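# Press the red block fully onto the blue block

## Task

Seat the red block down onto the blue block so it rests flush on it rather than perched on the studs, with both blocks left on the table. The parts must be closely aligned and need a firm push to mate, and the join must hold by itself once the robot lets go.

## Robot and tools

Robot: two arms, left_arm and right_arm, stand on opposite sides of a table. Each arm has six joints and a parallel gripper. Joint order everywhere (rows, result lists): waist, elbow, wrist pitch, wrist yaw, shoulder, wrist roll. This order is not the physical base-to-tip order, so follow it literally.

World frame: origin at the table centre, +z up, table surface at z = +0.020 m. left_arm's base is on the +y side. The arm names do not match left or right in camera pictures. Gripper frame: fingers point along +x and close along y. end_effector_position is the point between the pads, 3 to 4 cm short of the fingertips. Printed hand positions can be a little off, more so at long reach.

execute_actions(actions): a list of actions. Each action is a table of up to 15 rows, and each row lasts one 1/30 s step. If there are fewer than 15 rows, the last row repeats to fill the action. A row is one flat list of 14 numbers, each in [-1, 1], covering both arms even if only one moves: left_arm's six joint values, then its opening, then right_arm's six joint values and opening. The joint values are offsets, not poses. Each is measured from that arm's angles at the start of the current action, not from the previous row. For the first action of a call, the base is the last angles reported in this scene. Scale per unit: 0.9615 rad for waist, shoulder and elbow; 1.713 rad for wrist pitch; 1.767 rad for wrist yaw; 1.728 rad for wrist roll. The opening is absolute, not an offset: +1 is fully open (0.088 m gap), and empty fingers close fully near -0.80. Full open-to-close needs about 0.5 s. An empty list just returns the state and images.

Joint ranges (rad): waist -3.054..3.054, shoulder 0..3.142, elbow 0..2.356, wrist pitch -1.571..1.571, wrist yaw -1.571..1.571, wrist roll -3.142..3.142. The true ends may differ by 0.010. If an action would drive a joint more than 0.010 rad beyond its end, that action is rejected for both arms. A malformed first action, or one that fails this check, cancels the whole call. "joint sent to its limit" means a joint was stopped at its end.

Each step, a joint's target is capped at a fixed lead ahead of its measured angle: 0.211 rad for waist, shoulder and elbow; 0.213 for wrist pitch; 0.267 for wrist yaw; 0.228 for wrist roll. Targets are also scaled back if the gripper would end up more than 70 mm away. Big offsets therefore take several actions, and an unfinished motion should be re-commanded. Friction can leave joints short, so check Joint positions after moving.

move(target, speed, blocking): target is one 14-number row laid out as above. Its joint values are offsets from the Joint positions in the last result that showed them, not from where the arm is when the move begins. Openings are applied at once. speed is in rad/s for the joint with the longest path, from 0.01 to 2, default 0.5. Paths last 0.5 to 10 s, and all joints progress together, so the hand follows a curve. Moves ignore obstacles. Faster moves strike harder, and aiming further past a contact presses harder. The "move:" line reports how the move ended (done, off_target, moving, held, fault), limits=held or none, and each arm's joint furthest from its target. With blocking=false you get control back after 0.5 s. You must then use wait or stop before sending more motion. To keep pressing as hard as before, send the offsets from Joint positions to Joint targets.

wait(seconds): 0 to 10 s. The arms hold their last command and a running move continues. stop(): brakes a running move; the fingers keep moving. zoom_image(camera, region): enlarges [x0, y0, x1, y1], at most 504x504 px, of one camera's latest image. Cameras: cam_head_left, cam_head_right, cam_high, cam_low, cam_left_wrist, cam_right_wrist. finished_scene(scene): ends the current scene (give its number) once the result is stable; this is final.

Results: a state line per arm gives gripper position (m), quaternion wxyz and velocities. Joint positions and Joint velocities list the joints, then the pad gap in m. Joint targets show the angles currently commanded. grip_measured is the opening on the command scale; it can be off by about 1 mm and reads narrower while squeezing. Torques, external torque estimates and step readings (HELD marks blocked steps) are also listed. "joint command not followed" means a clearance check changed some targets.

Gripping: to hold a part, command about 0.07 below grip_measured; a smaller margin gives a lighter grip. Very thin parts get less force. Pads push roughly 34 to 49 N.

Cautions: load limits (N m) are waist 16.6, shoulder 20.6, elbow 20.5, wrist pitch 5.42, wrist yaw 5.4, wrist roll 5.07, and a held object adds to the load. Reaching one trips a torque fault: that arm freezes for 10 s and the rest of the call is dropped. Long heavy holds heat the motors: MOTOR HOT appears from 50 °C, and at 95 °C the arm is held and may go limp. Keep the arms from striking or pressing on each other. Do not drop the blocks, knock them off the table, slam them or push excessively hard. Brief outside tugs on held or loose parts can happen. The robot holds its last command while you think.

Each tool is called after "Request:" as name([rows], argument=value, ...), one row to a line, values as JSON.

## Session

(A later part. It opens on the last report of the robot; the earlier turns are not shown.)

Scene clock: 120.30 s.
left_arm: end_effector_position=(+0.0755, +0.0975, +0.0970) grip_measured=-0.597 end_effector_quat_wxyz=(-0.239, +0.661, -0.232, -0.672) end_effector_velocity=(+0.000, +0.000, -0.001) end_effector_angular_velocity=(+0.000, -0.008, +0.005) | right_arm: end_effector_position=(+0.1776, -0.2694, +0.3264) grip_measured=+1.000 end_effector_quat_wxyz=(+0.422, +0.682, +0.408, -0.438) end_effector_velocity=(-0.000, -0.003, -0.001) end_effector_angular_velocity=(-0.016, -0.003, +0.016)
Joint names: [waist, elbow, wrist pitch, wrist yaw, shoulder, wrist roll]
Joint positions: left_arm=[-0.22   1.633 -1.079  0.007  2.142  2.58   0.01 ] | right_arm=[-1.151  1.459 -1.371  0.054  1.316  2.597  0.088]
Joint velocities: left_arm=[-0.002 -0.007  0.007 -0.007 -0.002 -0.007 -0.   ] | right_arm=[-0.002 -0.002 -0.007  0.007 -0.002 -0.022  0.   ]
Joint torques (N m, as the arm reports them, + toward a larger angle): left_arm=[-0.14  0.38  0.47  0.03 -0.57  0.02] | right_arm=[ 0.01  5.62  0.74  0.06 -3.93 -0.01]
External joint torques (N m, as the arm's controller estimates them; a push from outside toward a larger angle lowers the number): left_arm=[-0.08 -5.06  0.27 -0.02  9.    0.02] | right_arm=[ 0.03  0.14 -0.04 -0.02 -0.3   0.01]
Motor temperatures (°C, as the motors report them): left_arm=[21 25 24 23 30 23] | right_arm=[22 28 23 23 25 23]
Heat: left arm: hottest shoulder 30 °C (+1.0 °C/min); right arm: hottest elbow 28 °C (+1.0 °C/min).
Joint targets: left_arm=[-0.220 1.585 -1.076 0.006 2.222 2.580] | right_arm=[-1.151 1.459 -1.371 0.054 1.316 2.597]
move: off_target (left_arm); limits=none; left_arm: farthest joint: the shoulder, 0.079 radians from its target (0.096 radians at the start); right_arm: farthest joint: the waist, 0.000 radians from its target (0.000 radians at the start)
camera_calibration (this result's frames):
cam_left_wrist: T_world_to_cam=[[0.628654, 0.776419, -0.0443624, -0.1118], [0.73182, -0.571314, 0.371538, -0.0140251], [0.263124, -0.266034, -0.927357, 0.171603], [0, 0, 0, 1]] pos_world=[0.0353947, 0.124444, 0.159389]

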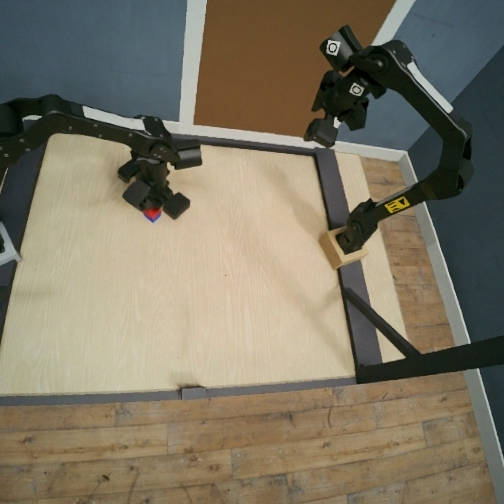

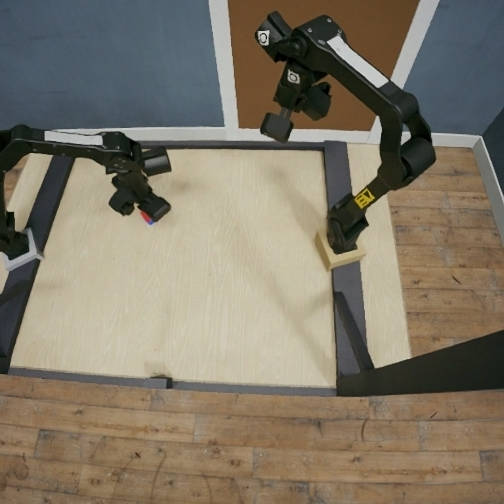

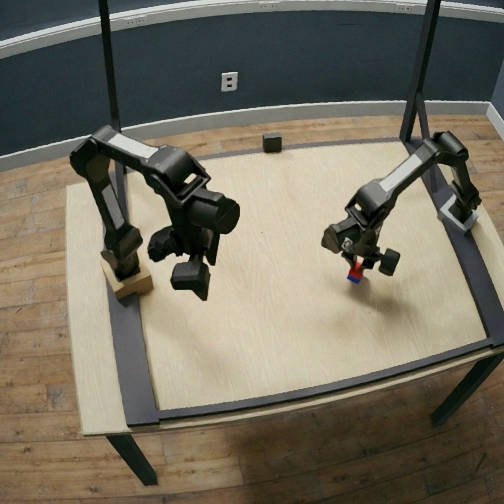

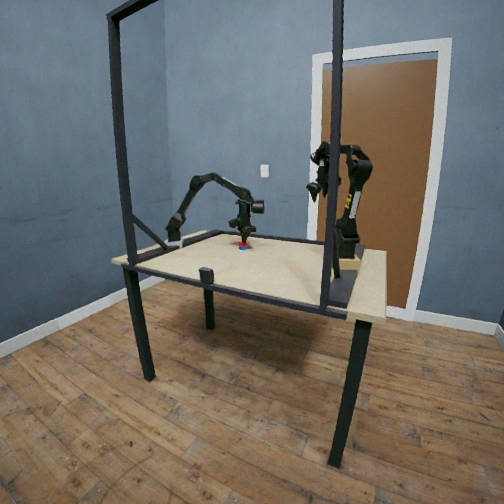

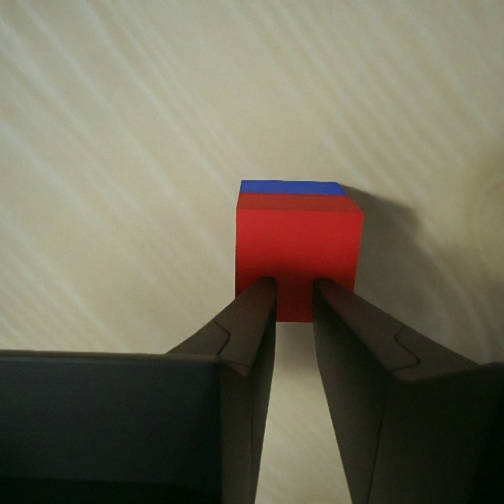

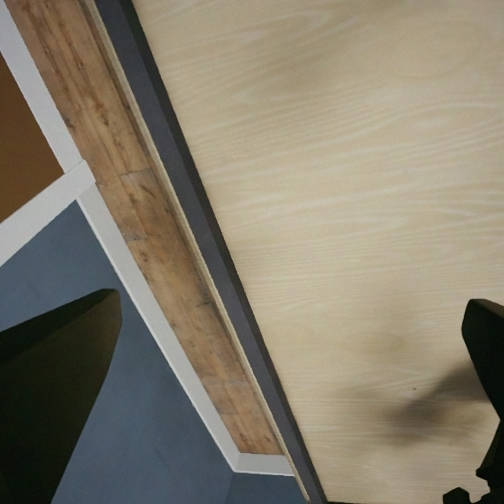

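Seems going in. One firmer push, then lift.

Request:
move(target=[0,-0.08,0,0,0.135,0,-0.6,0,0,0,0,0,0,1], speed=0.07)

Request:
move(target=[0,0,0,0,-0.12,0,-0.6,0,0,0,0,0,0,1], speed=0.15)

Request:
zoom_image(camera="cam_low", region=[230,232,258,253])

Request:
zoom_image(camera="cam_high", region=[335,250,385,295])

Scene clock: 125.50 s.
left_arm: end_effector_position=(+0.0748, +0.0993, +0.0923) grip_measured=-0.597 end_effector_quat_wxyz=(-0.243, +0.658, -0.228, -0.676) end_effector_velocity=(-0.001, +0.002, +0.000) end_effector_angular_velocity=(+0.009, -0.005, +0.005) | right_arm: end_effector_position=(+0.1776, -0.2694, +0.3264) grip_measured=+1.000 end_effector_quat_wxyz=(+0.422, +0.682, +0.408, -0.438) end_effector_velocity=(+0.000, +0.001, +0.000) end_effector_angular_velocity=(+0.004, -0.005, +0.021)
Joint names: [waist, elbow, wrist pitch, wrist yaw, shoulder, wrist roll]
Joint positions: left_arm=[-0.22   1.63  -1.081  0.007  2.153  2.58   0.01 ] | right_arm=[-1.151  1.459 -1.371  0.054  1.316  2.597  0.088]
Joint velocities: left_arm=[-0.002 -0.002 -0.007 -0.007 -0.002 -0.007 -0.   ] | right_arm=[-0.002 -0.002  0.007 -0.007 -0.002 -0.022  0.   ]
Joint torques (N m, as the arm reports them, + toward a larger angle): left_arm=[-0.11 -3.13  0.4   0.03  4.26  0.04] | right_arm=[ 0.01  5.62  0.73  0.05 -3.92 -0.01]
External joint torques (N m, as the arm's controller estimates them; a push from outside toward a larger angle lowers the number): left_arm=[-0.04 -8.53  0.23 -0.03 13.87  0.04] | right_arm=[-0.01  0.09 -0.06 -0.01 -0.26  0.01]
Motor temperatures (°C, as the motors report them): left_arm=[21 25 24 23 29 23] | right_arm=[22 28 23 23 25 23]
Heat: left arm: hottest shoulder 29 °C (+0.0 °C/min); right arm: hottest elbow 28 °C (+1.0 °C/min).
Joint targets: left_arm=[-0.220 1.556 -1.079 0.007 2.272 2.580] | right_arm=[-1.151 1.459 -1.371 0.054 1.316 2.597]
move: off_target (left_arm); limits=none; left_arm: farthest joint: the shoulder, 0.119 radians from its target (0.130 radians at the start); right_arm: farthest joint: the waist, 0.000 radians from its target (0.000 radians at the start)
camera_calibration (this result's frames):
cam_left_wrist: T_world_to_cam=[[0.628427, 0.777018, -0.0363789, -0.113783], [0.733809, -0.576667, 0.359136, -0.00919592], [0.258077, -0.252386, -0.932576, 0.167428], [0, 0, 0, 1]] pos_world=[0.0350432, 0.125365, 0.155302]

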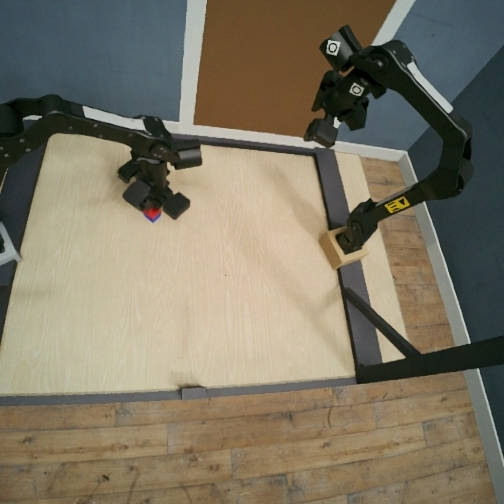

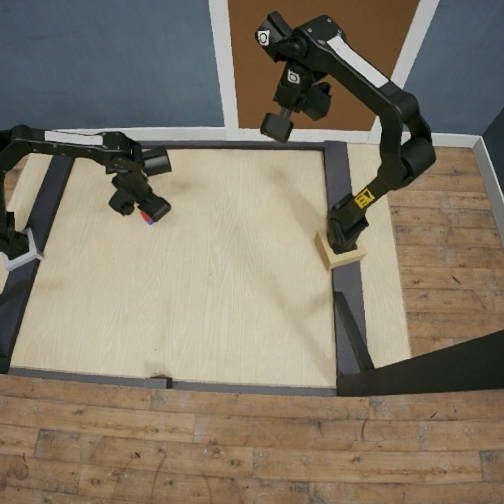

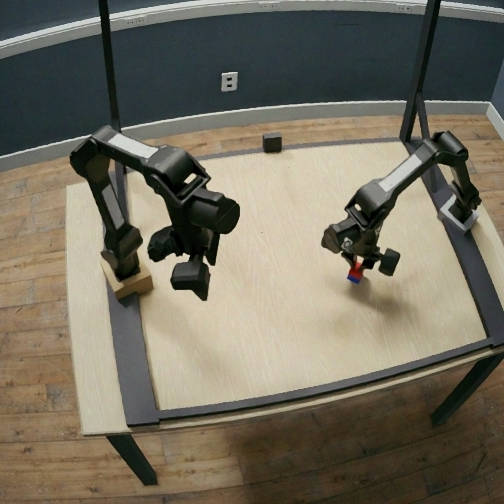

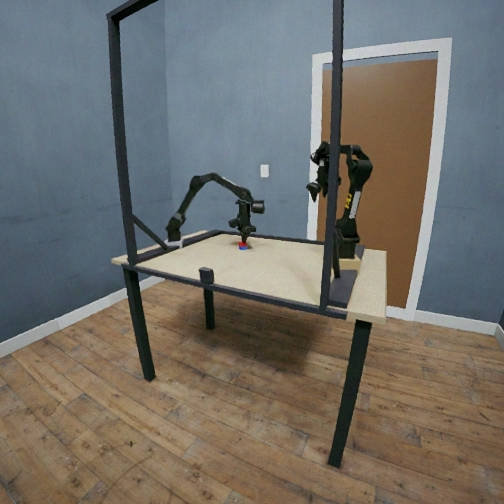

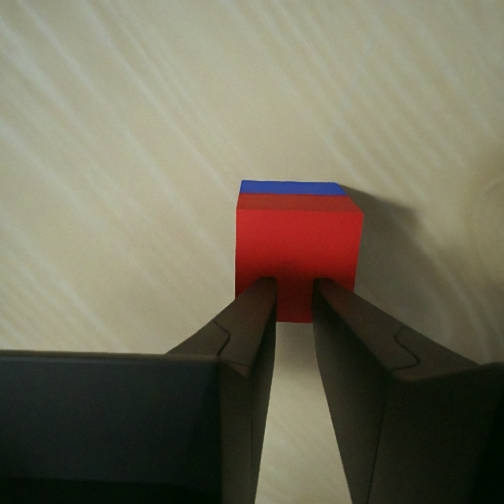

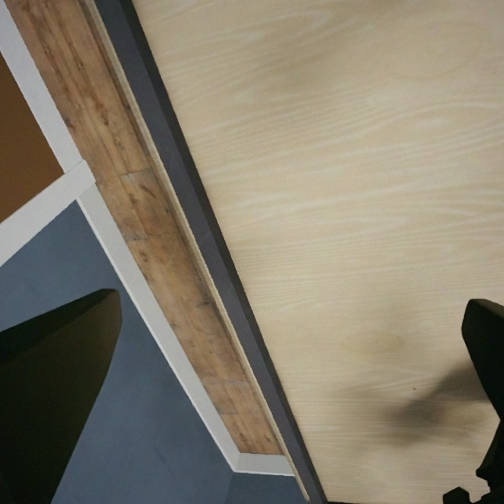

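Scene clock: 126.63 s.
left_arm: end_effector_position=(+0.0771, +0.0925, +0.1335) grip_measured=-0.597 end_effector_quat_wxyz=(-0.212, +0.682, -0.259, -0.651) end_effector_velocity=(-0.002, +0.005, -0.000) end_effector_angular_velocity=(+0.023, +0.001, +0.005) | right_arm: end_effector_position=(+0.1776, -0.2694, +0.3264) grip_measured=+1.000 end_effector_quat_wxyz=(+0.422, +0.682, +0.408, -0.438) end_effector_velocity=(-0.005, -0.002, -0.000) end_effector_angular_velocity=(-0.013, +0.013, +0.026)
Joint names: [waist, elbow, wrist pitch, wrist yaw, shoulder, wrist roll]
Joint positions: left_arm=[-0.22   1.637 -1.079  0.007  2.05   2.58   0.01 ] | right_arm=[-1.151  1.459 -1.371  0.054  1.316  2.597  0.088]
Joint velocities: left_arm=[-0.002 -0.002 -0.022 -0.007 -0.002 -0.007  0.   ] | right_arm=[ 0.002  0.002 -0.022 -0.007 -0.002 -0.022  0.   ]
Joint torques (N m, as the arm reports them, + toward a larger angle): left_arm=[ -0.02   5.79   0.24   0.03 -11.47   0.04] | right_arm=[ 0.01  5.62  0.74  0.06 -3.93  0.  ]
External joint torques (N m, as the arm's controller estimates them; a push from outside toward a larger angle lowers the number): left_arm=[-0.02  0.08 -0.12 -0.01 -2.2   0.05] | right_arm=[-0.01  0.11 -0.03 -0.01 -0.23  0.01]
Motor temperatures (°C, as the motors report them): left_arm=[21 25 24 23 30 23] | right_arm=[22 28 23 23 25 23]
Heat: left arm: hottest shoulder 30 °C (+1.0 °C/min); right arm: hottest elbow 28 °C (+1.0 °C/min).
Joint targets: left_arm=[-0.220 1.630 -1.081 0.007 2.038 2.580] | right_arm=[-1.151 1.459 -1.371 0.054 1.316 2.597]
move: off_target (left_arm); limits=none; left_arm: farthest joint: the shoulder, 0.013 radians from its target (0.115 radians at the start); right_arm: farthest joint: the waist, 0.000 radians from its target (0.000 radians at the start)
camera_calibration (this result's frames):
cam_left_wrist: T_world_to_cam=[[0.630805, 0.770076, -0.095222, -0.100161], [0.719296, -0.534308, 0.443992, -0.0437205], [0.29103, -0.348565, -0.890957, 0.204292], [0, 0, 0, 1]] pos_world=[0.0351749, 0.12498, 0.19189]

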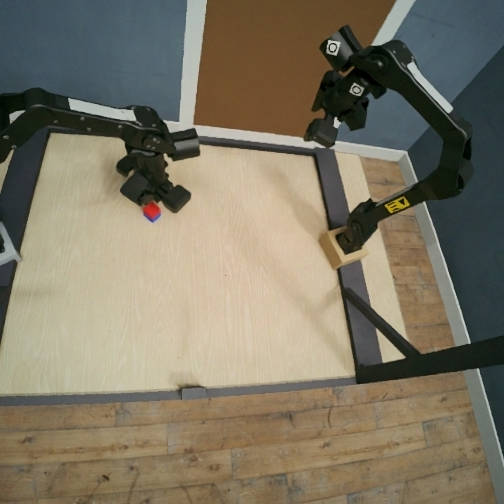

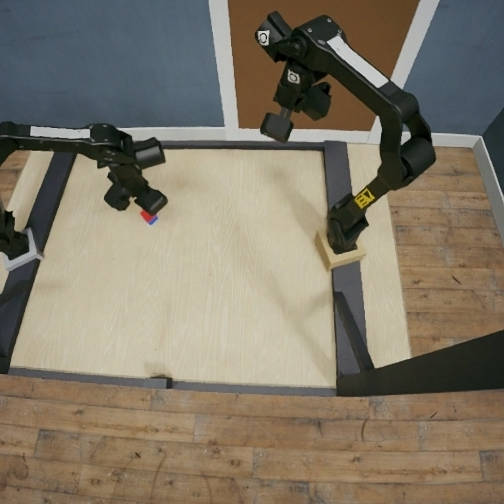

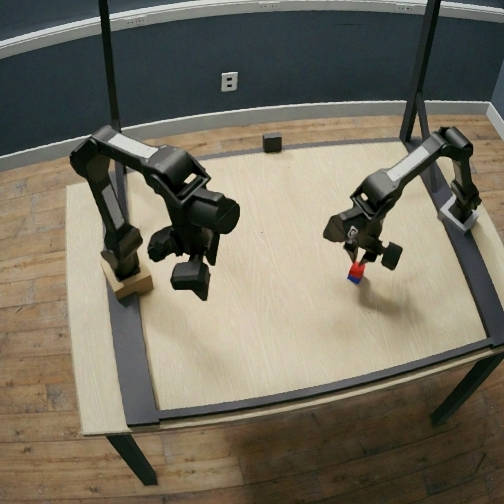

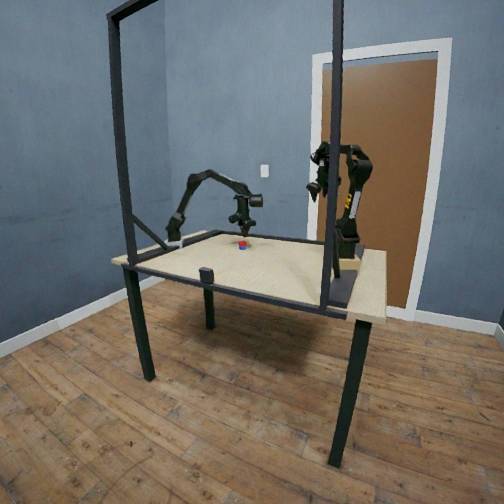

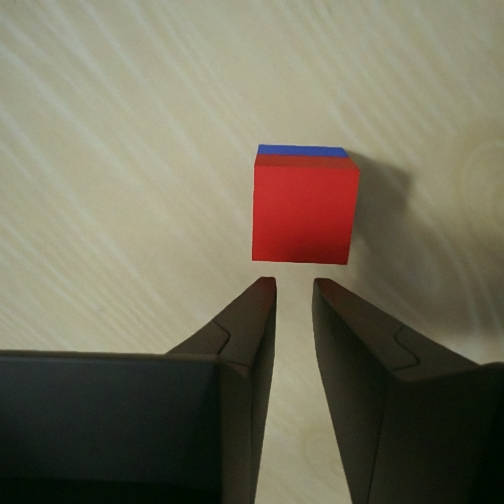

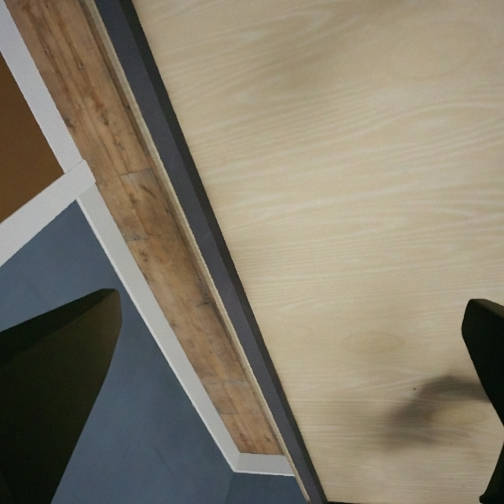

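Region (230, 232, 258, 253) of cam_low's 504x504 image, scaled by 18.000, with more detail than that image has; it fills the top 378 rows of this view, and the rest is white.

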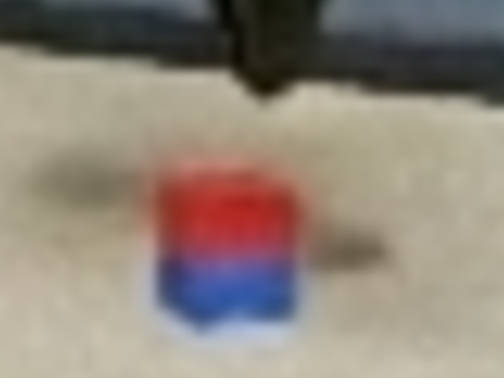

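Region (335, 250, 385, 295) of cam_high's 504x504 image, scaled by 10.080, with more detail than that image has; it fills the top 454 rows of this view, and the rest is white.

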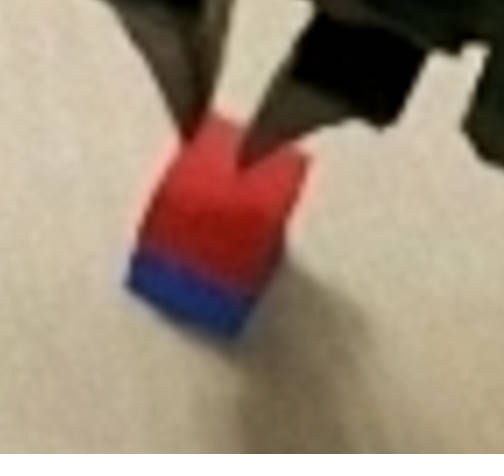

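Request:
finished_scene(scene=1)

The scene is finished: the task was done.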